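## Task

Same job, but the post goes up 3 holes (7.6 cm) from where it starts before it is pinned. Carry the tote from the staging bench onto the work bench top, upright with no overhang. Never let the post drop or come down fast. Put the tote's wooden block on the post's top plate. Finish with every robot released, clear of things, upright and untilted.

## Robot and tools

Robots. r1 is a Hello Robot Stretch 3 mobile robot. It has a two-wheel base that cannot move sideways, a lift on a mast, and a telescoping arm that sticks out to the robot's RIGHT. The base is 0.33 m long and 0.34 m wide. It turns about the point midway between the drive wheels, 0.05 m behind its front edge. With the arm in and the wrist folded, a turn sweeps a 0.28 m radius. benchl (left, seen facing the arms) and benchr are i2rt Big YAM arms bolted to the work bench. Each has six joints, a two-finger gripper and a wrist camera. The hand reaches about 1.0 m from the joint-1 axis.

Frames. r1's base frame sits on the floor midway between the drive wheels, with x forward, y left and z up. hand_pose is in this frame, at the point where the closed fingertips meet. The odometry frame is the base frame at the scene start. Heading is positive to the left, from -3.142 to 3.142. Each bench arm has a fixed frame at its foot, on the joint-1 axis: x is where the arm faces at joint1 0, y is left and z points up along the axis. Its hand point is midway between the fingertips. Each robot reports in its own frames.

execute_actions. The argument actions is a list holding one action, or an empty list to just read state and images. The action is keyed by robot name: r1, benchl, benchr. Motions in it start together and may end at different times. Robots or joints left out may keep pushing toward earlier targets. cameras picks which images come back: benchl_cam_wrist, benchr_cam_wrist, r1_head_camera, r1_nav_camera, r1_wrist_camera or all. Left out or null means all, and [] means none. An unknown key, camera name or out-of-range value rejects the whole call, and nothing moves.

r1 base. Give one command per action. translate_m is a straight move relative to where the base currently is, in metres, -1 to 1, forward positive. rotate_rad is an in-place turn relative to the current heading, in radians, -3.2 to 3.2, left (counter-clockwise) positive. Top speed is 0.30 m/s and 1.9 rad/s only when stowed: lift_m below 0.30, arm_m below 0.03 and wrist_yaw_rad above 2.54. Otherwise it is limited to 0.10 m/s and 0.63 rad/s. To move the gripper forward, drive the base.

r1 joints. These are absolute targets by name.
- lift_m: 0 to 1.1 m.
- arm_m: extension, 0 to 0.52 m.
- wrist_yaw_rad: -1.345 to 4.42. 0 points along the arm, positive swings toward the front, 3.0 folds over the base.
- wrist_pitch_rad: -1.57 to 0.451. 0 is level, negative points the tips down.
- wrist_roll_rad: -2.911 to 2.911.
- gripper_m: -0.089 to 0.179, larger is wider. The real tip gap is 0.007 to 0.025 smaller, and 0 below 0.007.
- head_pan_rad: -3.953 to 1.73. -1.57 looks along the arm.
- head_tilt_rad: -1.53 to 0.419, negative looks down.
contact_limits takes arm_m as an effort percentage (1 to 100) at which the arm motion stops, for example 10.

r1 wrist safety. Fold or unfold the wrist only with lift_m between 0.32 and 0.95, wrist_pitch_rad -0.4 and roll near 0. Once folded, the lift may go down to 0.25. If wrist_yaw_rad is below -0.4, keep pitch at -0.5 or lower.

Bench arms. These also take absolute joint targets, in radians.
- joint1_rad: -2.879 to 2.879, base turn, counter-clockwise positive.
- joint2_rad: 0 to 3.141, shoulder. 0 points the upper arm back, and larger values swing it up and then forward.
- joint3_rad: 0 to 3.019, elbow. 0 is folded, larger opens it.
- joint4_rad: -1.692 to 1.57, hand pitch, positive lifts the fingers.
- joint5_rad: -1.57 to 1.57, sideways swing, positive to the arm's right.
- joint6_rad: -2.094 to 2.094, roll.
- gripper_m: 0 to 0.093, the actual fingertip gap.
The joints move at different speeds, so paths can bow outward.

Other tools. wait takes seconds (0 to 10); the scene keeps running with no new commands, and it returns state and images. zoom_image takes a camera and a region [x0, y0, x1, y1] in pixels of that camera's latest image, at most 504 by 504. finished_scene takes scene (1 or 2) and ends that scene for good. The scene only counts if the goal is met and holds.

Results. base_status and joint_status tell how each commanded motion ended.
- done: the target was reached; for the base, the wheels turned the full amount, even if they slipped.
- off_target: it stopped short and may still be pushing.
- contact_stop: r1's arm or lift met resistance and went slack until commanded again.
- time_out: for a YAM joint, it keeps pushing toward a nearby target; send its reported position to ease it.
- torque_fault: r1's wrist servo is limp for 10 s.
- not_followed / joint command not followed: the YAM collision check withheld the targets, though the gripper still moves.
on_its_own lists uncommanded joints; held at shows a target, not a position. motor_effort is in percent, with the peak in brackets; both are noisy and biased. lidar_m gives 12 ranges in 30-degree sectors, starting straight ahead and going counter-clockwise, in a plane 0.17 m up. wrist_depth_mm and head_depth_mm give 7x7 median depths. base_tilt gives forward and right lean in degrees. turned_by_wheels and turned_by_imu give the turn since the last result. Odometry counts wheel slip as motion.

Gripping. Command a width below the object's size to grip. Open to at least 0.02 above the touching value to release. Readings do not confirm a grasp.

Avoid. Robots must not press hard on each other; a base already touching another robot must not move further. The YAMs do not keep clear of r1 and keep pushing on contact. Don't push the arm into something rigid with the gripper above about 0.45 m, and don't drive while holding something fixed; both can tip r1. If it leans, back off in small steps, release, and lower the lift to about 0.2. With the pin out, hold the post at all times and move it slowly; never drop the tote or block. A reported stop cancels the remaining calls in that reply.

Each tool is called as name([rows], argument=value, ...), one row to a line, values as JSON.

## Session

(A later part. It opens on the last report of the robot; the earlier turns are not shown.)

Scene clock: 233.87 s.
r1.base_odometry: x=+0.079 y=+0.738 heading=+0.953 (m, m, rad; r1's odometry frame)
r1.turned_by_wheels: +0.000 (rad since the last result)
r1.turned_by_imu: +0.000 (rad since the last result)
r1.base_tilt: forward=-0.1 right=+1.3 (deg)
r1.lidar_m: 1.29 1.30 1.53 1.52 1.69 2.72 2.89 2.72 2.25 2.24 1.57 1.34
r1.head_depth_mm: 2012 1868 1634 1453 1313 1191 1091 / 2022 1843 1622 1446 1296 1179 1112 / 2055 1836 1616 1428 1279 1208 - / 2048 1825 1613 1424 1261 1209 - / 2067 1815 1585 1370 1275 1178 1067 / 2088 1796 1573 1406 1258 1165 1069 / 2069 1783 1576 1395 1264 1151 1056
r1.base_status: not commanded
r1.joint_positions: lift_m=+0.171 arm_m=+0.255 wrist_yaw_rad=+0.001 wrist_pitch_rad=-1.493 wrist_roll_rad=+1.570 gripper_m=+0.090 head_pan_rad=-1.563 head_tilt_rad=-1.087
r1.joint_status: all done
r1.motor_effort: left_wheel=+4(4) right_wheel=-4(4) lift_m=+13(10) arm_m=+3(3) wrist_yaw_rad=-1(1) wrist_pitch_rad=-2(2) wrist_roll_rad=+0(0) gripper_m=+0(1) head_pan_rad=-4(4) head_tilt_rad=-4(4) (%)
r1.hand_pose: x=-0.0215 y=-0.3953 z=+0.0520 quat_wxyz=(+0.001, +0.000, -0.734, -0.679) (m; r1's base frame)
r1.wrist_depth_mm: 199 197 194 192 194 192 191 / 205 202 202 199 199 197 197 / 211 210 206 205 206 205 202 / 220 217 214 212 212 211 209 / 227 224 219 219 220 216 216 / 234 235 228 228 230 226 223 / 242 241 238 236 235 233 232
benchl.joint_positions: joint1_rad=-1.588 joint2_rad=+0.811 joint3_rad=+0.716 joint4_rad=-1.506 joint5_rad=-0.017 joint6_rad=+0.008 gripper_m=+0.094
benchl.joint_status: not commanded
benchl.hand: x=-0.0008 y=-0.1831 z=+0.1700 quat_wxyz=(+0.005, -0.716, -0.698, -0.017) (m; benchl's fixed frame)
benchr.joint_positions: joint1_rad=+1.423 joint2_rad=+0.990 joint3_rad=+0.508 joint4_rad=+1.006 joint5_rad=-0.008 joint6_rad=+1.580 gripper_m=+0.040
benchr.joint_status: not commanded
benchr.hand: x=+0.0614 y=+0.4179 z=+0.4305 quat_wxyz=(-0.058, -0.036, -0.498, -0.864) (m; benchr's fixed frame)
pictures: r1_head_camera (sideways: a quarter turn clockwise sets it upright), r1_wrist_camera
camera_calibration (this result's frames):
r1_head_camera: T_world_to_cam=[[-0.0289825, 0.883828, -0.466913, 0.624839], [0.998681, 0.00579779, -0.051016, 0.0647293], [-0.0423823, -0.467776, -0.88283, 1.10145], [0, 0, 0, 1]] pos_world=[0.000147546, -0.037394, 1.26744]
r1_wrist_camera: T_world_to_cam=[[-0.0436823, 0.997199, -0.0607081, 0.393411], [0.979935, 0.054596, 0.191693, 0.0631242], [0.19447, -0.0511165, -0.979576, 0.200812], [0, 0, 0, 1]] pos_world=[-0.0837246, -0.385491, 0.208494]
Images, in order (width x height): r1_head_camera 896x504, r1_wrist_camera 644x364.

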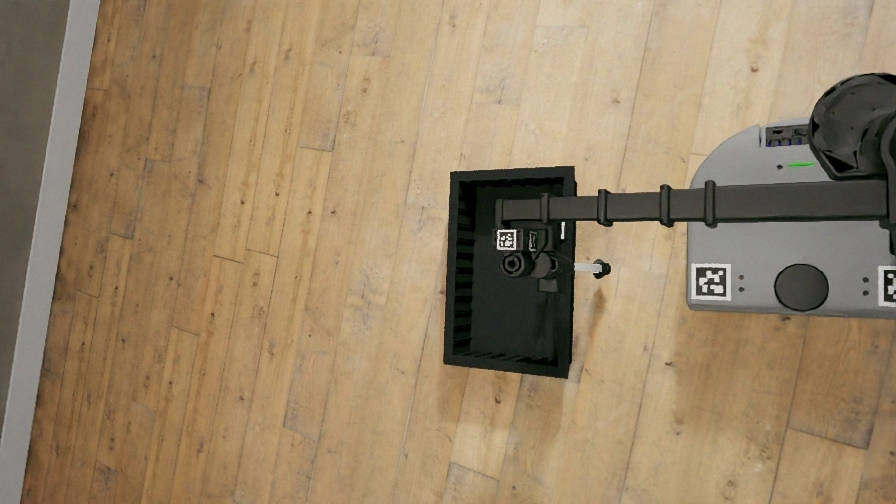

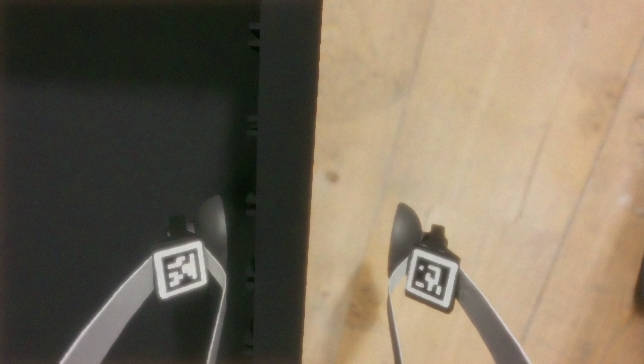

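execute_actions([
  {"r1":{"joints":{"gripper_m":-0.06,"arm_m":0.27}}},
], cameras=[])

execute_actions([
  {"r1":{"joints":{"lift_m":1.09,"head_tilt_rad":-0.6}}},
], cameras=[])

execute_actions([
  {"r1":{"base":{"translate_m":0.08}}},
], cameras=[])

execute_actions([
  {"r1":{"base":{"rotate_rad":1.4}}},
], cameras=[])

execute_actions([
  {"r1":{"joints":{"wrist_pitch_rad":-1.05}}},
], cameras=["r1_head_camera","r1_nav_camera"])

Scene clock: 236.90 s.
r1.base_odometry: x=+0.079 y=+0.738 heading=+0.953 (m, m, rad; r1's odometry frame)
r1.turned_by_wheels: +0.000 (rad since the last result)
r1.turned_by_imu: +0.000 (rad since the last result)
r1.base_tilt: forward=+0.0 right=+1.3 (deg)
r1.lidar_m: 1.29 1.30 1.53 1.52 1.70 2.71 2.89 2.72 2.25 2.24 1.57 1.34
r1.head_depth_mm: 2020 1862 1638 1456 1308 1187 1091 / 2017 1849 1625 1435 1301 1188 1108 / 2045 1809 1610 1431 1281 1206 - / 2050 1822 1591 1389 1249 1203 - / 2056 1818 1589 1369 1276 1178 1070 / 2064 1783 1572 1405 1259 1159 1061 / 2066 1781 1564 1402 1271 1152 1060
r1.base_status: not commanded
r1.joint_positions: lift_m=+0.171 arm_m=+0.270 wrist_yaw_rad=-0.001 wrist_pitch_rad=-1.493 wrist_roll_rad=+1.574 gripper_m=-0.059 head_pan_rad=-1.563 head_tilt_rad=-1.087
r1.joint_status: all done
r1.motor_effort: left_wheel=+4(4) right_wheel=-4(4) lift_m=+14(15) arm_m=+3(4) wrist_yaw_rad=+0(1) wrist_pitch_rad=-2(2) wrist_roll_rad=-1(2) gripper_m=-33(99) head_pan_rad=-4(4) head_tilt_rad=-4(4) (%)
r1.hand_pose: x=-0.0215 y=-0.4102 z=+0.0519 quat_wxyz=(-0.001, -0.002, -0.734, -0.679) (m; r1's base frame)
r1.wrist_depth_mm: 198 198 193 193 193 192 190 / 206 203 200 198 200 197 195 / 211 210 207 121 206 204 203 / 218 217 214 125 213 212 209 / 226 225 221 128 219 219 215 / 235 232 232 134 228 226 222 / 245 240 239 139 236 233 231
benchl.joint_positions: joint1_rad=-1.588 joint2_rad=+0.811 joint3_rad=+0.716 joint4_rad=-1.506 joint5_rad=-0.017 joint6_rad=+0.008 gripper_m=+0.094
benchl.joint_status: not commanded
benchl.hand: x=-0.0008 y=-0.1831 z=+0.1700 quat_wxyz=(+0.005, -0.716, -0.698, -0.017) (m; benchl's fixed frame)
benchr.joint_positions: joint1_rad=+1.423 joint2_rad=+0.990 joint3_rad=+0.508 joint4_rad=+1.006 joint5_rad=-0.008 joint6_rad=+1.580 gripper_m=+0.040
benchr.joint_status: not commanded
benchr.hand: x=+0.0614 y=+0.4179 z=+0.4305 quat_wxyz=(-0.058, -0.036, -0.498, -0.864) (m; benchr's fixed frame)
pictures: none
No camera images: the call's "cameras" was empty. Leave "cameras" out to get every camera's image.

Scene clock: 246.10 s.
r1.base_odometry: x=+0.079 y=+0.738 heading=+0.953 (m, m, rad; r1's odometry frame)
r1.turned_by_wheels: +0.000 (rad since the last result)
r1.turned_by_imu: +0.000 (rad since the last result)
r1.base_tilt: forward=-0.1 right=+1.3 (deg)
r1.lidar_m: 1.29 1.30 1.53 1.53 1.70 2.72 2.90 2.72 2.25 2.24 1.56 1.34
r1.head_depth_mm: - 1968 2199 2273 1593 1416 1201 / - 2082 2159 710 483 1421 1195 / - - 2331 709 478 1409 1197 / 1850 2106 - 698 474 1401 1181 / 1883 2100 2404 2250 467 1406 1180 / 1943 2141 2418 2224 460 1393 1173 / 1966 2201 2480 2203 457 1393 1173
r1.base_status: not commanded
r1.joint_positions: lift_m=+1.089 arm_m=+0.270 wrist_yaw_rad=-0.001 wrist_pitch_rad=-1.510 wrist_roll_rad=+1.571 gripper_m=-0.035 head_pan_rad=-1.563 head_tilt_rad=-0.606
r1.joint_status: all done
r1.on_its_own: gripper_m is held at -0.036, not at your -0.060, by its stall guard, which is not easing now
r1.motor_effort: left_wheel=+4(4) right_wheel=-4(4) lift_m=+41(43) arm_m=+2(3) wrist_yaw_rad=+0(0) wrist_pitch_rad=+3(5) wrist_roll_rad=+0(1) gripper_m=-20(33) head_pan_rad=-4(4) head_tilt_rad=+2(18) (%)
r1.hand_pose: x=-0.0215 y=-0.4059 z=+0.9707 quat_wxyz=(+0.000, -0.001, -0.728, -0.686) (m; r1's base frame)
r1.wrist_depth_mm: 255 262 224 151 - - - / 259 280 235 118 - - - / 262 288 248 124 - - - / 264 303 259 130 - - - / 271 315 289 132 - - - / 285 334 304 141 - - - / - 324 311 154 - - -
benchl.joint_positions: joint1_rad=-1.588 joint2_rad=+0.811 joint3_rad=+0.716 joint4_rad=-1.506 joint5_rad=-0.017 joint6_rad=+0.008 gripper_m=+0.094
benchl.joint_status: not commanded
benchl.hand: x=-0.0008 y=-0.1831 z=+0.1700 quat_wxyz=(+0.005, -0.716, -0.698, -0.017) (m; benchl's fixed frame)
benchr.joint_positions: joint1_rad=+1.423 joint2_rad=+0.990 joint3_rad=+0.508 joint4_rad=+1.006 joint5_rad=-0.008 joint6_rad=+1.580 gripper_m=+0.040
benchr.joint_status: not commanded
benchr.hand: x=+0.0614 y=+0.4179 z=+0.4305 quat_wxyz=(-0.058, -0.036, -0.498, -0.864) (m; benchr's fixed frame)
pictures: none
No camera images: the call's "cameras" was empty. Leave "cameras" out to get every camera's image.

Scene clock: 248.87 s.
r1.base_odometry: x=+0.125 y=+0.803 heading=+0.953 (m, m, rad; r1's odometry frame)
r1.turned_by_wheels: +0.000 (rad since the last result)
r1.turned_by_imu: +0.000 (rad since the last result)
r1.base_tilt: forward=-0.1 right=+1.3 (deg)
r1.lidar_m: 1.21 1.21 1.52 1.51 1.68 2.69 2.97 2.74 2.26 2.25 1.51 1.28
r1.head_depth_mm: - 2003 2186 2302 1612 1424 1199 / - 2087 2202 711 483 1425 1190 / - - 2366 707 477 1412 1190 / 1879 2087 - 697 474 1410 1185 / 1919 2114 2447 2222 467 1402 1184 / 1945 2184 2437 2197 460 1402 1179 / 1975 2206 2480 2186 456 1387 1173
r1.base_status: done
r1.joint_positions: lift_m=+1.089 arm_m=+0.270 wrist_yaw_rad=-0.001 wrist_pitch_rad=-1.510 wrist_roll_rad=+1.571 gripper_m=-0.035 head_pan_rad=-1.563 head_tilt_rad=-0.606
r1.joint_status: not commanded
r1.on_its_own: gripper_m is held at -0.036, not at your -0.060, by its stall guard, which is not easing now
r1.motor_effort: left_wheel=+4(9) right_wheel=-4(7) lift_m=+40(40) arm_m=+3(2) wrist_yaw_rad=+0(0) wrist_pitch_rad=+3(3) wrist_roll_rad=+0(0) gripper_m=-19(19) head_pan_rad=-4(4) head_tilt_rad=+2(2) (%)
r1.hand_pose: x=-0.0215 y=-0.4059 z=+0.9707 quat_wxyz=(+0.000, -0.001, -0.728, -0.686) (m; r1's base frame)
r1.wrist_depth_mm: 256 264 223 150 - - - / 258 279 236 118 - - - / 262 289 247 124 - - - / 266 302 262 130 - - - / 272 314 287 132 - - - / 286 333 303 141 - - - / - 320 309 153 - - -
benchl.joint_positions: joint1_rad=-1.588 joint2_rad=+0.811 joint3_rad=+0.716 joint4_rad=-1.506 joint5_rad=-0.017 joint6_rad=+0.008 gripper_m=+0.094
benchl.joint_status: not commanded
benchl.hand: x=-0.0008 y=-0.1831 z=+0.1700 quat_wxyz=(+0.005, -0.716, -0.698, -0.017) (m; benchl's fixed frame)
benchr.joint_positions: joint1_rad=+1.423 joint2_rad=+0.990 joint3_rad=+0.508 joint4_rad=+1.006 joint5_rad=-0.008 joint6_rad=+1.580 gripper_m=+0.040
benchr.joint_status: not commanded
benchr.hand: x=+0.0614 y=+0.4179 z=+0.4305 quat_wxyz=(-0.058, -0.036, -0.498, -0.864) (m; benchr's fixed frame)
pictures: none
No camera images: the call's "cameras" was empty. Leave "cameras" out to get every camera's image.

Scene clock: 252.03 s.
r1.base_odometry: x=+0.125 y=+0.803 heading=+2.353 (m, m, rad; r1's odometry frame)
r1.turned_by_wheels: +1.400 (rad since the last result)
r1.turned_by_imu: +1.403 (rad since the last result)
r1.base_tilt: forward=-0.1 right=+1.3 (deg)
r1.lidar_m: 1.50 1.58 2.20 3.23 2.98 2.32 2.25 1.54 1.28 1.52 1.21 1.55
r1.head_depth_mm: - 1335 1241 1025 1581 1418 1196 / - 1422 1242 709 482 1429 1197 / - - 1287 707 476 1412 1189 / 1196 1385 - 701 475 1412 1184 / 1208 1339 1272 996 466 1405 1177 / 1194 1362 1243 988 462 1396 1179 / 1197 1339 1394 979 458 1391 1176
r1.base_status: done
r1.joint_positions: lift_m=+1.089 arm_m=+0.270 wrist_yaw_rad=-0.001 wrist_pitch_rad=-1.510 wrist_roll_rad=+1.571 gripper_m=-0.035 head_pan_rad=-1.563 head_tilt_rad=-0.606
r1.joint_status: not commanded
r1.on_its_own: gripper_m is held at -0.036, not at your -0.060, by its stall guard, which is not easing now
r1.motor_effort: left_wheel=-3(8) right_wheel=+3(10) lift_m=+40(40) arm_m=+3(2) wrist_yaw_rad=+0(0) wrist_pitch_rad=+3(3) wrist_roll_rad=+0(0) gripper_m=-19(20) head_pan_rad=-4(4) head_tilt_rad=+2(2) (%)
r1.hand_pose: x=-0.0215 y=-0.4059 z=+0.9707 quat_wxyz=(+0.000, -0.001, -0.728, -0.686) (m; r1's base frame)
r1.wrist_depth_mm: 255 261 224 112 - - - / 259 278 234 118 - - - / 261 287 248 124 - - - / 265 303 261 130 - - - / 268 317 289 132 - - - / 280 331 305 144 - - - / 468 326 314 192 - - -
benchl.joint_positions: joint1_rad=-1.588 joint2_rad=+0.811 joint3_rad=+0.716 joint4_rad=-1.506 joint5_rad=-0.017 joint6_rad=+0.008 gripper_m=+0.094
benchl.joint_status: not commanded
benchl.hand: x=-0.0008 y=-0.1831 z=+0.1700 quat_wxyz=(+0.005, -0.716, -0.698, -0.017) (m; benchl's fixed frame)
benchr.joint_positions: joint1_rad=+1.423 joint2_rad=+0.990 joint3_rad=+0.508 joint4_rad=+1.006 joint5_rad=-0.008 joint6_rad=+1.580 gripper_m=+0.040
benchr.joint_status: not commanded
benchr.hand: x=+0.0614 y=+0.4179 z=+0.4305 quat_wxyz=(-0.058, -0.036, -0.498, -0.864) (m; benchr's fixed frame)
pictures: none
No camera images: the call's "cameras" was empty. Leave "cameras" out to get every camera's image.

Scene clock: 253.10 s.
r1.base_odometry: x=+0.125 y=+0.803 heading=+2.353 (m, m, rad; r1's odometry frame)
r1.turned_by_wheels: +0.000 (rad since the last result)
r1.turned_by_imu: +0.000 (rad since the last result)
r1.base_tilt: forward=-0.1 right=+1.4 (deg)
r1.lidar_m: 1.50 1.58 2.19 3.23 2.97 2.32 2.25 1.54 1.28 1.52 1.21 1.56
r1.head_depth_mm: - 1336 1241 936 1744 1432 1195 / - 1422 762 565 1755 1420 1188 / - - 759 558 1745 1406 1194 / 1193 1365 - 564 1718 1405 1184 / 1212 1325 1220 559 1719 1405 1181 / 1193 1364 1167 561 1717 1388 1174 / 1199 1349 1399 581 1546 1382 1175
r1.base_status: not commanded
r1.joint_positions: lift_m=+1.089 arm_m=+0.270 wrist_yaw_rad=-0.001 wrist_pitch_rad=-1.093 wrist_roll_rad=+1.571 gripper_m=-0.035 head_pan_rad=-1.563 head_tilt_rad=-0.606
r1.joint_status: all done
r1.on_its_own: gripper_m is held at -0.036, not at your -0.060, by its stall guard, which is not easing now
r1.motor_effort: left_wheel=-3(3) right_wheel=+4(4) lift_m=+40(41) arm_m=+2(2) wrist_yaw_rad=+0(0) wrist_pitch_rad=+14(15) wrist_roll_rad=+0(0) gripper_m=-21(21) head_pan_rad=-3(3) head_tilt_rad=+2(2) (%)
r1.hand_pose: x=-0.0216 y=-0.5108 z=+0.9891 quat_wxyz=(+0.000, +0.000, -0.854, -0.520) (m; r1's base frame)
r1.wrist_depth_mm: 252 272 228 112 - 944 862 / 255 281 240 118 - 978 881 / 258 294 255 125 - - 931 / 267 308 273 148 - - 915 / 280 318 301 132 - - 932 / 854 328 327 141 - - 955 / 885 324 333 204 - - 989
benchl.joint_positions: joint1_rad=-1.588 joint2_rad=+0.811 joint3_rad=+0.716 joint4_rad=-1.506 joint5_rad=-0.017 joint6_rad=+0.008 gripper_m=+0.094
benchl.joint_status: not commanded
benchl.hand: x=-0.0008 y=-0.1831 z=+0.1700 quat_wxyz=(+0.005, -0.716, -0.698, -0.017) (m; benchl's fixed frame)
benchr.joint_positions: joint1_rad=+1.423 joint2_rad=+0.990 joint3_rad=+0.508 joint4_rad=+1.006 joint5_rad=-0.008 joint6_rad=+1.580 gripper_m=+0.040
benchr.joint_status: not commanded
benchr.hand: x=+0.0614 y=+0.4179 z=+0.4305 quat_wxyz=(-0.058, -0.036, -0.498, -0.864) (m; benchr's fixed frame)
pictures: r1_head_camera (sideways: a quarter turn clockwise sets it upright), r1_nav_camera (sideways: a quarter turn counterclockwise sets it upright)
camera_calibration (this result's frames):
r1_head_camera: T_world_to_cam=[[-0.0265814, 0.567913, -0.822659, 1.08838], [0.998858, -0.0175904, -0.044418, 0.0561687], [-0.0396965, -0.822901, -0.566797, 0.690454], [0, 0, 0, 1]] pos_world=[0.000234671, -0.04894, 1.28921]
r1_nav_camera: T_world_to_cam=[[-0.0418544, -0.588034, 0.807752, -1.00209], [-0.999025, 0.0359767, -0.0255748, 0.0884702], [-0.0140214, -0.808036, -0.588967, 0.723424], [0, 0, 0, 1]] pos_world=[0.0565855, -0.00789421, 1.23778]
Images, in order (width x height): r1_head_camera 896x504, r1_nav_camera 672x504.

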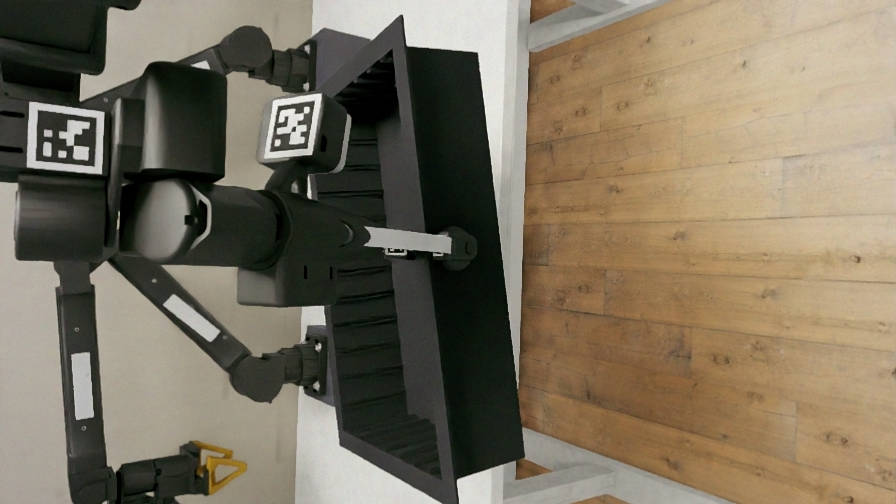

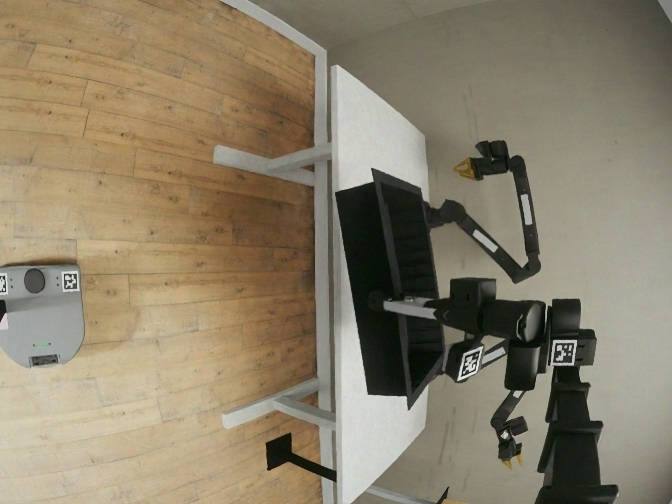

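execute_actions([
  {"r1":{"joints":{"arm_m":0.52,"gripper_m":-0.05}}},
], cameras=[])

execute_actions([
  {"r1":{"joints":{"lift_m":0.91}}},
], cameras=["r1_head_camera"])

Scene clock: 256.70 s.
r1.base_odometry: x=+0.125 y=+0.803 heading=+2.353 (m, m, rad; r1's odometry frame)
r1.turned_by_wheels: +0.000 (rad since the last result)
r1.turned_by_imu: +0.000 (rad since the last result)
r1.base_tilt: forward=-0.1 right=+1.3 (deg)
r1.lidar_m: 1.51 1.58 2.20 3.22 2.97 2.32 2.25 1.54 1.28 1.52 1.20 1.56
r1.head_depth_mm: - 1338 1242 1026 1732 1421 1201 / 1061 1355 1209 1016 1745 1420 1195 / - 1357 770 1007 1723 1416 1182 / 1192 - 778 1001 1730 1407 1188 / 1209 1339 769 993 1726 1406 1180 / 1212 1362 875 989 1714 1396 1176 / 1196 1347 1392 984 1572 1392 1171
r1.base_status: not commanded
r1.joint_positions: lift_m=+1.089 arm_m=+0.520 wrist_yaw_rad=-0.001 wrist_pitch_rad=-1.093 wrist_roll_rad=+1.571 gripper_m=-0.037 head_pan_rad=-1.563 head_tilt_rad=-0.606
r1.joint_status: gripper_m off_target (ended at -0.037, target -0.050); the others done
r1.on_its_own: gripper_m is held at -0.038, not at your -0.050, by its stall guard, which is still easing
r1.motor_effort: left_wheel=-3(3) right_wheel=+4(3) lift_m=+40(40) arm_m=+3(2) wrist_yaw_rad=+0(0) wrist_pitch_rad=+14(14) wrist_roll_rad=+0(0) gripper_m=-19(84) head_pan_rad=-4(4) head_tilt_rad=+2(2) (%)
r1.hand_pose: x=-0.0216 y=-0.7607 z=+0.9892 quat_wxyz=(+0.000, +0.000, -0.854, -0.520) (m; r1's base frame)
r1.wrist_depth_mm: 250 270 226 112 392 947 876 / 255 281 239 118 407 976 885 / 259 293 255 125 415 - 909 / 266 309 271 147 - - 907 / 281 324 298 132 - - 954 / 451 329 323 142 - - 959 / 713 324 333 203 - - -
benchl.joint_positions: joint1_rad=-1.588 joint2_rad=+0.811 joint3_rad=+0.716 joint4_rad=-1.506 joint5_rad=-0.017 joint6_rad=+0.008 gripper_m=+0.094
benchl.joint_status: not commanded
benchl.hand: x=-0.0008 y=-0.1831 z=+0.1700 quat_wxyz=(+0.005, -0.716, -0.698, -0.017) (m; benchl's fixed frame)
benchr.joint_positions: joint1_rad=+1.423 joint2_rad=+0.990 joint3_rad=+0.508 joint4_rad=+1.006 joint5_rad=-0.008 joint6_rad=+1.580 gripper_m=+0.040
benchr.joint_status: not commanded
benchr.hand: x=+0.0614 y=+0.4179 z=+0.4305 quat_wxyz=(-0.058, -0.036, -0.498, -0.864) (m; benchr's fixed frame)
pictures: none
No camera images: the call's "cameras" was empty. Leave "cameras" out to get every camera's image.

Scene clock: 259.17 s.
r1.base_odometry: x=+0.125 y=+0.803 heading=+2.353 (m, m, rad; r1's odometry frame)
r1.turned_by_wheels: +0.000 (rad since the last result)
r1.turned_by_imu: +0.000 (rad since the last result)
r1.base_tilt: forward=-0.1 right=+1.4 (deg)
r1.lidar_m: 1.51 1.57 2.20 3.22 2.97 2.32 2.25 1.54 1.28 1.52 1.21 1.56
r1.head_depth_mm: 1186 1334 1244 - - 1394 1194 / 1051 1377 1243 901 1686 1424 1190 / 1241 1356 - 901 1744 1425 1190 / 1209 1369 - 900 1733 1409 1184 / 1211 1342 1333 903 1719 1399 1182 / 1192 1364 1248 904 1710 1391 1175 / 1197 1339 1387 984 1559 1382 1169
r1.base_status: not commanded
r1.joint_positions: lift_m=+0.910 arm_m=+0.520 wrist_yaw_rad=-0.001 wrist_pitch_rad=-1.088 wrist_roll_rad=+1.571 gripper_m=-0.034 head_pan_rad=-1.563 head_tilt_rad=-0.606
r1.joint_status: all done
r1.on_its_own: gripper_m is held at -0.035, not at your -0.050, by its stall guard, which is not easing now
r1.motor_effort: left_wheel=-4(4) right_wheel=+3(4) lift_m=+16(40) arm_m=+3(3) wrist_yaw_rad=+0(0) wrist_pitch_rad=+12(14) wrist_roll_rad=+0(0) gripper_m=-21(21) head_pan_rad=-4(4) head_tilt_rad=+2(2) (%)
r1.hand_pose: x=-0.0216 y=-0.7621 z=+0.8109 quat_wxyz=(+0.000, +0.000, -0.856, -0.518) (m; r1's base frame)
r1.wrist_depth_mm: 256 268 227 114 858 783 717 / 257 283 238 119 889 788 725 / 259 292 251 125 922 830 745 / 262 305 267 131 932 855 761 / 275 317 291 132 997 882 804 / 288 331 306 139 994 903 799 / 429 324 315 180 - 930 820
benchl.joint_positions: joint1_rad=-1.588 joint2_rad=+0.811 joint3_rad=+0.716 joint4_rad=-1.506 joint5_rad=-0.017 joint6_rad=+0.008 gripper_m=+0.094
benchl.joint_status: not commanded
benchl.hand: x=-0.0008 y=-0.1831 z=+0.1700 quat_wxyz=(+0.005, -0.716, -0.698, -0.017) (m; benchl's fixed frame)
benchr.joint_positions: joint1_rad=+1.423 joint2_rad=+0.990 joint3_rad=+0.508 joint4_rad=+1.006 joint5_rad=-0.008 joint6_rad=+1.580 gripper_m=+0.040
benchr.joint_status: not commanded
benchr.hand: x=+0.0614 y=+0.4179 z=+0.4305 quat_wxyz=(-0.058, -0.036, -0.498, -0.864) (m; benchr's fixed frame)
pictures: r1_head_camera (sideways: a quarter turn clockwise sets it upright)
camera_calibration (this result's frames):
r1_head_camera: T_world_to_cam=[[-0.0265808, 0.567837, -0.822712, 1.08845], [0.998858, -0.0175945, -0.0444157, 0.0561656], [-0.0396961, -0.822953, -0.56672, 0.690355], [0, 0, 0, 1]] pos_world=[0.00023468, -0.0489412, 1.28921]
Images, in order (width x height): r1_head_camera 896x504.

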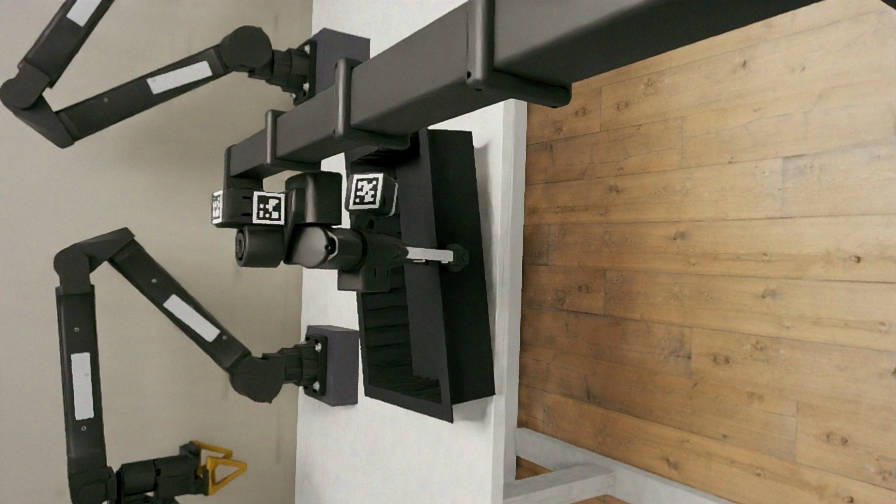

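execute_actions([
  {"r1":{"joints":{"lift_m":0.885}}},
], cameras=[])

execute_actions([
  {"r1":{"joints":{"gripper_m":0.13}}},
], cameras=[])

execute_actions([
  {"r1":{"joints":{"lift_m":1.05}}},
], cameras=[])

execute_actions([
  {"r1":{"joints":{"arm_m":0.1,"gripper_m":0.1,"wrist_roll_rad":0}}},
], cameras=[])

execute_actions([
  {"r1":{"joints":{"arm_m":0.2,"lift_m":0.68,"wrist_pitch_rad":0}}},
], cameras=["r1_head_camera","r1_wrist_camera"])

Scene clock: 261.20 s.
r1.base_odometry: x=+0.125 y=+0.803 heading=+2.353 (m, m, rad; r1's odometry frame)
r1.turned_by_wheels: +0.000 (rad since the last result)
r1.turned_by_imu: +0.000 (rad since the last result)
r1.base_tilt: forward=-0.1 right=+1.3 (deg)
r1.lidar_m: 1.51 1.58 2.20 3.22 2.96 2.32 2.25 1.54 1.28 1.52 1.21 1.56
r1.head_depth_mm: 1189 1335 1239 1075 - - 1169 / 1051 1378 1237 - 1685 1430 1192 / 1238 1380 - 898 1738 1412 1192 / 1206 1378 - 896 1731 1410 1184 / 1206 1339 1335 903 1719 1404 1178 / 1198 1360 1241 911 1719 1392 1180 / 1193 1341 1392 981 1566 1389 1168
r1.base_status: not commanded
r1.joint_positions: lift_m=+0.886 arm_m=+0.520 wrist_yaw_rad=-0.001 wrist_pitch_rad=-1.080 wrist_roll_rad=+1.575 gripper_m=-0.034 head_pan_rad=-1.563 head_tilt_rad=-0.606
r1.joint_status: all done
r1.on_its_own: gripper_m is held at -0.035, not at your -0.050, by its stall guard, which is not easing now
r1.motor_effort: left_wheel=-4(4) right_wheel=+4(4) lift_m=+16(14) arm_m=+3(3) wrist_yaw_rad=+0(0) wrist_pitch_rad=+9(12) wrist_roll_rad=-2(1) gripper_m=-19(21) head_pan_rad=-3(4) head_tilt_rad=+2(2) (%)
r1.hand_pose: x=-0.0216 y=-0.7640 z=+0.7868 quat_wxyz=(-0.002, -0.002, -0.858, -0.514) (m; r1's base frame)
r1.wrist_depth_mm: 254 272 232 118 838 773 694 / 259 283 239 124 859 793 705 / 260 291 251 166 900 802 731 / 265 302 262 174 935 816 734 / 267 310 282 134 944 854 754 / 271 321 291 144 964 887 785 / 283 328 294 196 - 901 793
benchl.joint_positions: joint1_rad=-1.588 joint2_rad=+0.811 joint3_rad=+0.716 joint4_rad=-1.506 joint5_rad=-0.017 joint6_rad=+0.008 gripper_m=+0.094
benchl.joint_status: not commanded
benchl.hand: x=-0.0008 y=-0.1831 z=+0.1700 quat_wxyz=(+0.005, -0.716, -0.698, -0.017) (m; benchl's fixed frame)
benchr.joint_positions: joint1_rad=+1.423 joint2_rad=+0.990 joint3_rad=+0.508 joint4_rad=+1.006 joint5_rad=-0.008 joint6_rad=+1.580 gripper_m=+0.040
benchr.joint_status: not commanded
benchr.hand: x=+0.0614 y=+0.4179 z=+0.4305 quat_wxyz=(-0.058, -0.036, -0.498, -0.864) (m; benchr's fixed frame)
pictures: none
No camera images: the call's "cameras" was empty. Leave "cameras" out to get every camera's image.

Scene clock: 263.33 s.
r1.base_odometry: x=+0.125 y=+0.803 heading=+2.353 (m, m, rad; r1's odometry frame)
r1.turned_by_wheels: +0.000 (rad since the last result)
r1.turned_by_imu: +0.000 (rad since the last result)
r1.base_tilt: forward=+0.0 right=+1.3 (deg)
r1.lidar_m: 1.51 1.58 2.19 3.22 2.98 2.32 2.25 1.55 1.28 1.52 1.21 1.55
r1.head_depth_mm: 1188 1332 1243 1072 - - 1173 / 1048 1379 1240 - 1693 1415 1194 / 1247 1379 - 899 1741 1421 1192 / 1203 1379 - 895 1739 1404 1187 / 1208 1342 1335 903 1713 1404 1180 / 1196 1368 1242 915 1707 1397 1184 / 1187 1352 1383 982 1569 1392 1170
r1.base_status: not commanded
r1.joint_positions: lift_m=+0.886 arm_m=+0.520 wrist_yaw_rad=-0.001 wrist_pitch_rad=-1.060 wrist_roll_rad=+1.575 gripper_m=+0.130 head_pan_rad=-1.563 head_tilt_rad=-0.606
r1.joint_status: all done
r1.motor_effort: left_wheel=-4(4) right_wheel=+4(4) lift_m=+16(16) arm_m=+3(3) wrist_yaw_rad=+0(0) wrist_pitch_rad=+3(10) wrist_roll_rad=-2(2) gripper_m=+1(81) head_pan_rad=-4(4) head_tilt_rad=+2(2) (%)
r1.hand_pose: x=-0.0216 y=-0.7687 z=+0.7888 quat_wxyz=(-0.002, -0.002, -0.863, -0.506) (m; r1's base frame)
r1.wrist_depth_mm: 250 282 247 125 821 775 693 / 252 289 255 129 853 810 713 / 255 301 263 133 880 831 727 / 264 308 271 137 925 829 735 / 273 302 283 142 967 842 758 / 277 - 295 146 989 852 770 / 287 328 306 152 992 934 811
benchl.joint_positions: joint1_rad=-1.588 joint2_rad=+0.811 joint3_rad=+0.716 joint4_rad=-1.506 joint5_rad=-0.017 joint6_rad=+0.008 gripper_m=+0.094
benchl.joint_status: not commanded
benchl.hand: x=-0.0008 y=-0.1831 z=+0.1700 quat_wxyz=(+0.005, -0.716, -0.698, -0.017) (m; benchl's fixed frame)
benchr.joint_positions: joint1_rad=+1.423 joint2_rad=+0.990 joint3_rad=+0.508 joint4_rad=+1.006 joint5_rad=-0.008 joint6_rad=+1.580 gripper_m=+0.040
benchr.joint_status: not commanded
benchr.hand: x=+0.0614 y=+0.4179 z=+0.4305 quat_wxyz=(-0.058, -0.036, -0.498, -0.864) (m; benchr's fixed frame)
pictures: none
No camera images: the call's "cameras" was empty. Leave "cameras" out to get every camera's image.

Scene clock: 265.67 s.
r1.base_odometry: x=+0.125 y=+0.803 heading=+2.353 (m, m, rad; r1's odometry frame)
r1.turned_by_wheels: +0.000 (rad since the last result)
r1.turned_by_imu: +0.000 (rad since the last result)
r1.base_tilt: forward=-0.1 right=+1.3 (deg)
r1.lidar_m: 1.51 1.57 2.20 3.23 2.97 2.32 2.25 1.54 1.28 1.52 1.21 1.56
r1.head_depth_mm: 1190 - 1242 1027 1741 1437 1201 / 997 1402 1245 974 1755 1417 1194 / 1206 1403 1443 901 1733 1413 1191 / 1209 - 1349 898 1739 1409 1193 / 1211 1342 1339 903 1734 1401 1179 / 1191 1360 1239 910 1713 1398 1180 / 1191 1339 1385 984 1565 1381 1172
r1.base_status: not commanded
r1.joint_positions: lift_m=+1.049 arm_m=+0.520 wrist_yaw_rad=-0.001 wrist_pitch_rad=-1.059 wrist_roll_rad=+1.575 gripper_m=+0.130 head_pan_rad=-1.563 head_tilt_rad=-0.606
r1.joint_status: all done
r1.motor_effort: left_wheel=-4(3) right_wheel=+4(4) lift_m=+37(39) arm_m=+3(3) wrist_yaw_rad=+0(0) wrist_pitch_rad=+3(3) wrist_roll_rad=-2(2) gripper_m=+2(1) head_pan_rad=-4(4) head_tilt_rad=+2(2) (%)
r1.hand_pose: x=-0.0216 y=-0.7689 z=+0.9528 quat_wxyz=(-0.002, -0.002, -0.863, -0.505) (m; r1's base frame)
r1.wrist_depth_mm: 626 526 373 371 333 932 809 / 651 557 418 397 358 933 855 / 670 585 429 410 373 932 867 / 696 612 454 422 391 973 879 / 712 582 467 442 390 980 912 / 487 - 469 452 408 989 923 / 779 721 446 388 - - 929
benchl.joint_positions: joint1_rad=-1.588 joint2_rad=+0.811 joint3_rad=+0.716 joint4_rad=-1.506 joint5_rad=-0.017 joint6_rad=+0.008 gripper_m=+0.094
benchl.joint_status: not commanded
benchl.hand: x=-0.0008 y=-0.1831 z=+0.1700 quat_wxyz=(+0.005, -0.716, -0.698, -0.017) (m; benchl's fixed frame)
benchr.joint_positions: joint1_rad=+1.423 joint2_rad=+0.990 joint3_rad=+0.508 joint4_rad=+1.006 joint5_rad=-0.008 joint6_rad=+1.580 gripper_m=+0.040
benchr.joint_status: not commanded
benchr.hand: x=+0.0614 y=+0.4179 z=+0.4305 quat_wxyz=(-0.058, -0.036, -0.498, -0.864) (m; benchr's fixed frame)
pictures: none
No camera images: the call's "cameras" was empty. Leave "cameras" out to get every camera's image.

Scene clock: 269.97 s.
r1.base_odometry: x=+0.125 y=+0.803 heading=+2.353 (m, m, rad; r1's odometry frame)
r1.turned_by_wheels: +0.000 (rad since the last result)
r1.turned_by_imu: +0.000 (rad since the last result)
r1.base_tilt: forward=-0.1 right=+1.3 (deg)
r1.lidar_m: 1.51 1.58 2.20 3.23 2.97 2.32 2.25 1.54 1.28 1.52 1.21 1.56
r1.head_depth_mm: 1021 - - - 1753 1419 1194 / 1017 - - - 1751 1432 1192 / 1247 1333 - - - 1419 1185 / 1209 1343 1468 - - 1406 1185 / 1210 1319 1338 905 1726 1399 1183 / 1208 1360 1241 911 1715 1395 1183 / 1207 1342 1388 979 1561 1389 1175
r1.base_status: not commanded
r1.joint_positions: lift_m=+1.049 arm_m=+0.100 wrist_yaw_rad=-0.001 wrist_pitch_rad=-1.059 wrist_roll_rad=+0.003 gripper_m=+0.100 head_pan_rad=-1.563 head_tilt_rad=-0.606
r1.joint_status: all done
r1.motor_effort: left_wheel=-3(4) right_wheel=+4(4) lift_m=+38(37) arm_m=-3(3) wrist_yaw_rad=+1(0) wrist_pitch_rad=+3(3) wrist_roll_rad=-1(2) gripper_m=+1(80) head_pan_rad=-4(3) head_tilt_rad=+2(2) (%)
r1.hand_pose: x=-0.0217 y=-0.3498 z=+0.9529 quat_wxyz=(+0.609, +0.357, -0.611, -0.358) (m; r1's base frame)
r1.wrist_depth_mm: - - - - - - 540 / - - - - - - - / - - - - - - - / - - - - - - - / - - - - - - - / - - - - - - - / - 1000 - - - - -
benchl.joint_positions: joint1_rad=-1.588 joint2_rad=+0.811 joint3_rad=+0.716 joint4_rad=-1.506 joint5_rad=-0.017 joint6_rad=+0.008 gripper_m=+0.094
benchl.joint_status: not commanded
benchl.hand: x=-0.0008 y=-0.1831 z=+0.1700 quat_wxyz=(+0.005, -0.716, -0.698, -0.017) (m; benchl's fixed frame)
benchr.joint_positions: joint1_rad=+1.423 joint2_rad=+0.990 joint3_rad=+0.508 joint4_rad=+1.006 joint5_rad=-0.008 joint6_rad=+1.580 gripper_m=+0.040
benchr.joint_status: not commanded
benchr.hand: x=+0.0614 y=+0.4179 z=+0.4305 quat_wxyz=(-0.058, -0.036, -0.498, -0.864) (m; benchr's fixed frame)
pictures: none
No camera images: the call's "cameras" was empty. Leave "cameras" out to get every camera's image.

Scene clock: 274.17 s.
r1.base_odometry: x=+0.125 y=+0.803 heading=+2.353 (m, m, rad; r1's odometry frame)
r1.turned_by_wheels: +0.000 (rad since the last result)
r1.turned_by_imu: +0.000 (rad since the last result)
r1.base_tilt: forward=-0.1 right=+1.3 (deg)
r1.lidar_m: 1.51 1.58 2.20 3.22 2.97 2.32 2.26 1.54 1.28 1.52 1.21 1.55
r1.head_depth_mm: 1192 1334 1245 1030 1751 1429 1205 / 1061 1383 1244 977 1762 1461 - / 1242 1375 1447 899 1744 - 1167 / 1212 1373 1432 900 1849 - 1178 / 1203 1338 1340 904 1719 1402 1186 / 1209 1359 1241 909 1721 1396 1169 / 1209 1344 1387 985 1572 1379 1174
r1.base_status: not commanded
r1.joint_positions: lift_m=+0.681 arm_m=+0.200 wrist_yaw_rad=-0.001 wrist_pitch_rad=-0.024 wrist_roll_rad=+0.003 gripper_m=+0.100 head_pan_rad=-1.563 head_tilt_rad=-0.606
r1.joint_status: all done
r1.motor_effort: left_wheel=-3(3) right_wheel=+4(4) lift_m=+13(33) arm_m=+3(4) wrist_yaw_rad=+0(0) wrist_pitch_rad=+8(11) wrist_roll_rad=-1(1) gripper_m=+0(0) head_pan_rad=-4(4) head_tilt_rad=+2(2) (%)
r1.hand_pose: x=-0.0216 y=-0.6002 z=+0.7892 quat_wxyz=(+0.706, +0.008, -0.708, -0.009) (m; r1's base frame)
r1.wrist_depth_mm: - 986 989 980 - 999 - / - - - - - - - / - - 551 - 839 - - / 528 312 315 322 327 491 645 / 349 322 331 335 335 340 369 / - - - - - - 766 / - - - - - - 805
benchl.joint_positions: joint1_rad=-1.588 joint2_rad=+0.811 joint3_rad=+0.716 joint4_rad=-1.506 joint5_rad=-0.017 joint6_rad=+0.008 gripper_m=+0.094
benchl.joint_status: not commanded
benchl.hand: x=-0.0008 y=-0.1831 z=+0.1700 quat_wxyz=(+0.005, -0.716, -0.698, -0.017) (m; benchl's fixed frame)
benchr.joint_positions: joint1_rad=+1.423 joint2_rad=+0.990 joint3_rad=+0.508 joint4_rad=+1.006 joint5_rad=-0.008 joint6_rad=+1.580 gripper_m=+0.040
benchr.joint_status: not commanded
benchr.hand: x=+0.0614 y=+0.4179 z=+0.4305 quat_wxyz=(-0.058, -0.036, -0.498, -0.864) (m; benchr's fixed frame)
pictures: r1_head_camera (sideways: a quarter turn clockwise sets it upright), r1_wrist_camera
camera_calibration (this result's frames):
r1_head_camera: T_world_to_cam=[[-0.02658, 0.567731, -0.822785, 1.08854], [0.998858, -0.0176003, -0.0444124, 0.0561614], [-0.0396956, -0.823026, -0.566615, 0.690217], [0, 0, 0, 1]] pos_world=[0.000234686, -0.0489428, 1.28922]
r1_wrist_camera: T_world_to_cam=[[-0.999076, 0.0159699, 0.039906, -0.0464475], [-0.0354261, 0.219835, -0.974894, 0.930971], [-0.0243416, -0.975406, -0.219066, -0.247183], [0, 0, 0, 1]] pos_world=[-0.0194407, -0.445021, 0.855303]
Images, in order (width x height): r1_head_camera 896x504, r1_wrist_camera 644x364.

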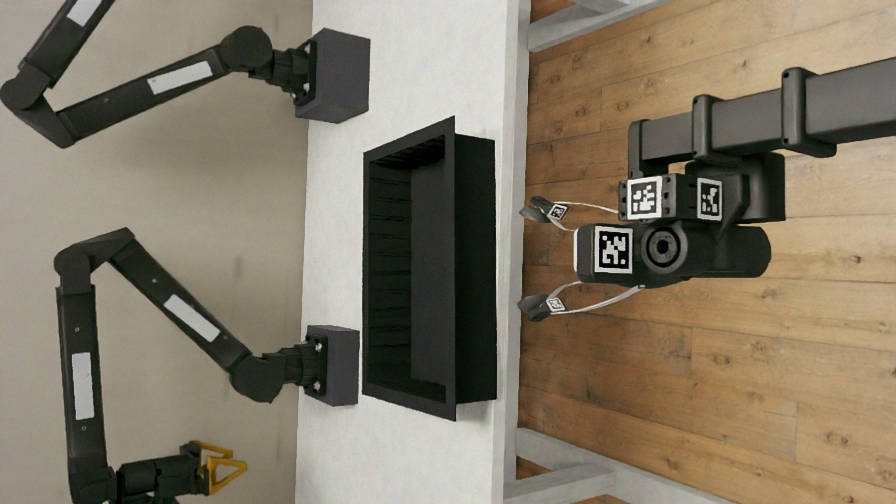

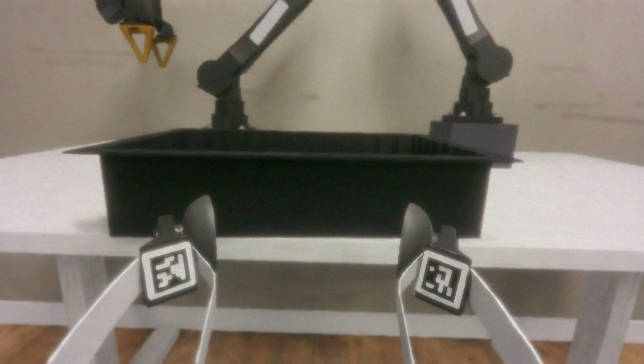

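execute_actions([
  {"r1":{"joints":{"arm_m":0.43},"contact_limits":{"arm_m":12}}},
], cameras=[])

execute_actions([
  {"r1":{"joints":{"arm_m":0.1}}},
], cameras=["r1_head_camera","r1_nav_camera"])

Scene clock: 277.63 s.
r1.base_odometry: x=+0.125 y=+0.803 heading=+2.353 (m, m, rad; r1's odometry frame)
r1.turned_by_wheels: +0.000 (rad since the last result)
r1.turned_by_imu: +0.000 (rad since the last result)
r1.base_tilt: forward=-0.1 right=+1.3 (deg)
r1.lidar_m: 1.51 1.58 2.20 3.24 2.96 2.32 2.25 1.54 1.28 1.52 1.21 1.55
r1.head_depth_mm: 1189 1337 1242 1028 1759 1427 1199 / 1049 1376 1246 1016 1753 1438 - / 1244 1385 1443 966 1636 1412 1192 / 1209 1380 1421 945 1677 1405 1190 / 1211 1346 1237 946 1722 1403 1176 / 1210 1365 1237 948 1704 1397 1183 / 1216 1343 1388 978 1566 1388 1169
r1.base_status: not commanded
r1.joint_positions: lift_m=+0.681 arm_m=+0.430 wrist_yaw_rad=+0.001 wrist_pitch_rad=-0.027 wrist_roll_rad=+0.001 gripper_m=+0.100 head_pan_rad=-1.563 head_tilt_rad=-0.606
r1.joint_status: all done
r1.motor_effort: left_wheel=-3(3) right_wheel=+3(3) lift_m=+14(15) arm_m=+3(4) wrist_yaw_rad=-1(1) wrist_pitch_rad=+9(10) wrist_roll_rad=+0(1) gripper_m=+0(1) head_pan_rad=-4(4) head_tilt_rad=+2(2) (%)
r1.contact_limits: arm_m 12 (drawing in: default 19, maximum 32; extending or still: default 26, maximum 43)
r1.hand_pose: x=-0.0213 y=-0.8301 z=+0.7882 quat_wxyz=(+0.707, +0.010, -0.707, -0.010) (m; r1's base frame)
r1.wrist_depth_mm: 794 787 540 817 787 769 784 / 833 829 804 808 846 810 824 / 902 861 554 826 847 537 835 / 186 185 185 422 417 265 232 / 190 189 188 186 185 186 185 / 199 199 197 196 195 193 195 / 191 185 187 190 191 193 196
benchl.joint_positions: joint1_rad=-1.588 joint2_rad=+0.811 joint3_rad=+0.716 joint4_rad=-1.506 joint5_rad=-0.017 joint6_rad=+0.008 gripper_m=+0.094
benchl.joint_status: not commanded
benchl.hand: x=-0.0008 y=-0.1831 z=+0.1700 quat_wxyz=(+0.005, -0.716, -0.698, -0.017) (m; benchl's fixed frame)
benchr.joint_positions: joint1_rad=+1.423 joint2_rad=+0.990 joint3_rad=+0.508 joint4_rad=+1.006 joint5_rad=-0.008 joint6_rad=+1.580 gripper_m=+0.040
benchr.joint_status: not commanded
benchr.hand: x=+0.0614 y=+0.4179 z=+0.4305 quat_wxyz=(-0.058, -0.036, -0.498, -0.864) (m; benchr's fixed frame)
pictures: none
No camera images: the call's "cameras" was empty. Leave "cameras" out to get every camera's image.

Scene clock: 281.27 s.
r1.base_odometry: x=+0.125 y=+0.803 heading=+2.353 (m, m, rad; r1's odometry frame)
r1.turned_by_wheels: +0.000 (rad since the last result)
r1.turned_by_imu: +0.000 (rad since the last result)
r1.base_tilt: forward=-0.1 right=+1.3 (deg)
r1.lidar_m: 1.51 1.58 2.20 3.22 2.97 2.32 2.25 1.54 1.28 1.52 1.21 1.55
r1.head_depth_mm: 1190 1343 1240 1023 1751 1429 1199 / 1057 1372 1248 1012 1745 1432 - / 1240 1379 1450 964 1794 1462 - / 1218 1383 1432 944 1732 - - / 1208 1316 1237 950 1749 1413 1182 / 1207 1358 1234 953 1714 1400 1175 / 1213 1340 1390 983 1569 1387 1173
r1.base_status: not commanded
r1.joint_positions: lift_m=+0.681 arm_m=+0.100 wrist_yaw_rad=+0.001 wrist_pitch_rad=-0.023 wrist_roll_rad=+0.001 gripper_m=+0.100 head_pan_rad=-1.563 head_tilt_rad=-0.606
r1.joint_status: all done
r1.motor_effort: left_wheel=-3(3) right_wheel=+3(3) lift_m=+14(14) arm_m=-4(3) wrist_yaw_rad=-1(1) wrist_pitch_rad=+7(9) wrist_roll_rad=+0(0) gripper_m=+0(0) head_pan_rad=-4(4) head_tilt_rad=+2(2) (%)
r1.hand_pose: x=-0.0213 y=-0.5009 z=+0.7893 quat_wxyz=(+0.707, +0.009, -0.707, -0.008) (m; r1's base frame)
r1.wrist_depth_mm: - - - - - - - / - - - - - - - / - - 702 729 851 - - / 525 545 520 512 521 636 643 / - 845 - - 437 - 452 / - 866 - - - - - / - - - - - - -
benchl.joint_positions: joint1_rad=-1.588 joint2_rad=+0.811 joint3_rad=+0.716 joint4_rad=-1.506 joint5_rad=-0.017 joint6_rad=+0.008 gripper_m=+0.094
benchl.joint_status: not commanded
benchl.hand: x=-0.0008 y=-0.1831 z=+0.1700 quat_wxyz=(+0.005, -0.716, -0.698, -0.017) (m; benchl's fixed frame)
benchr.joint_positions: joint1_rad=+1.423 joint2_rad=+0.990 joint3_rad=+0.508 joint4_rad=+1.006 joint5_rad=-0.008 joint6_rad=+1.580 gripper_m=+0.040
benchr.joint_status: not commanded
benchr.hand: x=+0.0614 y=+0.4179 z=+0.4305 quat_wxyz=(-0.058, -0.036, -0.498, -0.864) (m; benchr's fixed frame)
pictures: r1_head_camera (sideways: a quarter turn clockwise sets it upright), r1_nav_camera (sideways: a quarter turn counterclockwise sets it upright)
camera_calibration (this result's frames):
r1_head_camera: T_world_to_cam=[[-0.02658, 0.567727, -0.822787, 1.08854], [0.998858, -0.0176005, -0.0444123, 0.0561613], [-0.0396956, -0.823028, -0.566611, 0.690213], [0, 0, 0, 1]] pos_world=[0.000234687, -0.0489429, 1.28922]
r1_nav_camera: T_world_to_cam=[[-0.0418559, -0.587852, 0.807885, -1.00226], [-0.999025, 0.0359711, -0.0255846, 0.088483], [-0.0140205, -0.808168, -0.588785, 0.723187], [0, 0, 0, 1]] pos_world=[0.0565856, -0.00790865, 1.23778]
Images, in order (width x height): r1_head_camera 896x504, r1_nav_camera 672x504.

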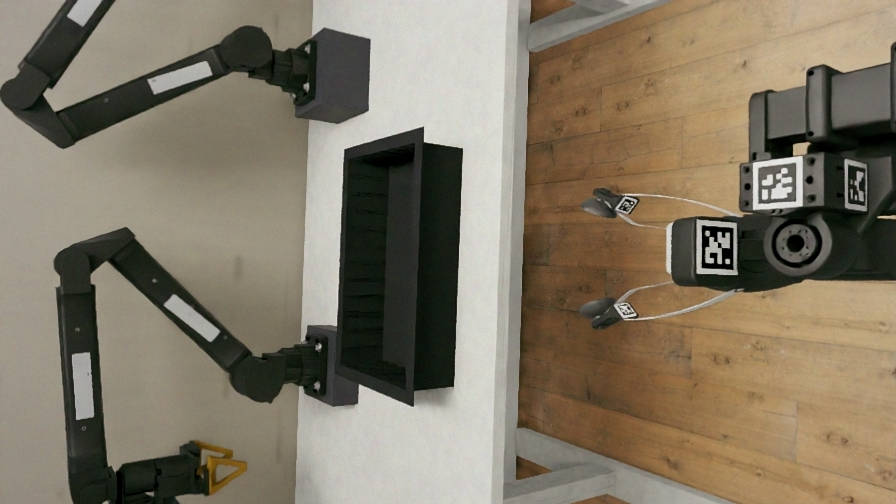

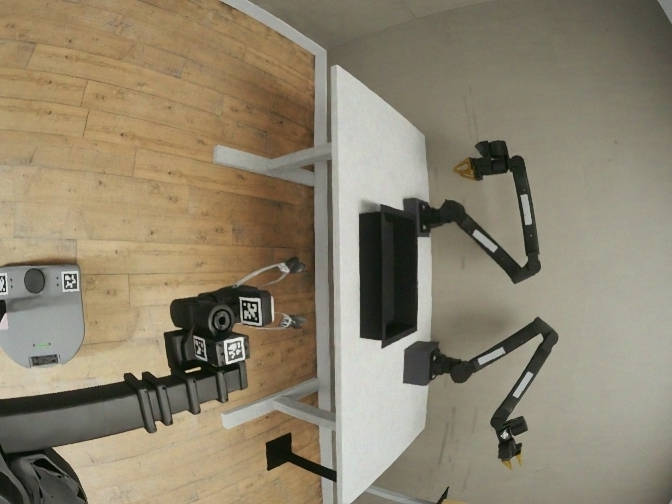

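finished_scene(scene=2)

The scene is finished: the task was done.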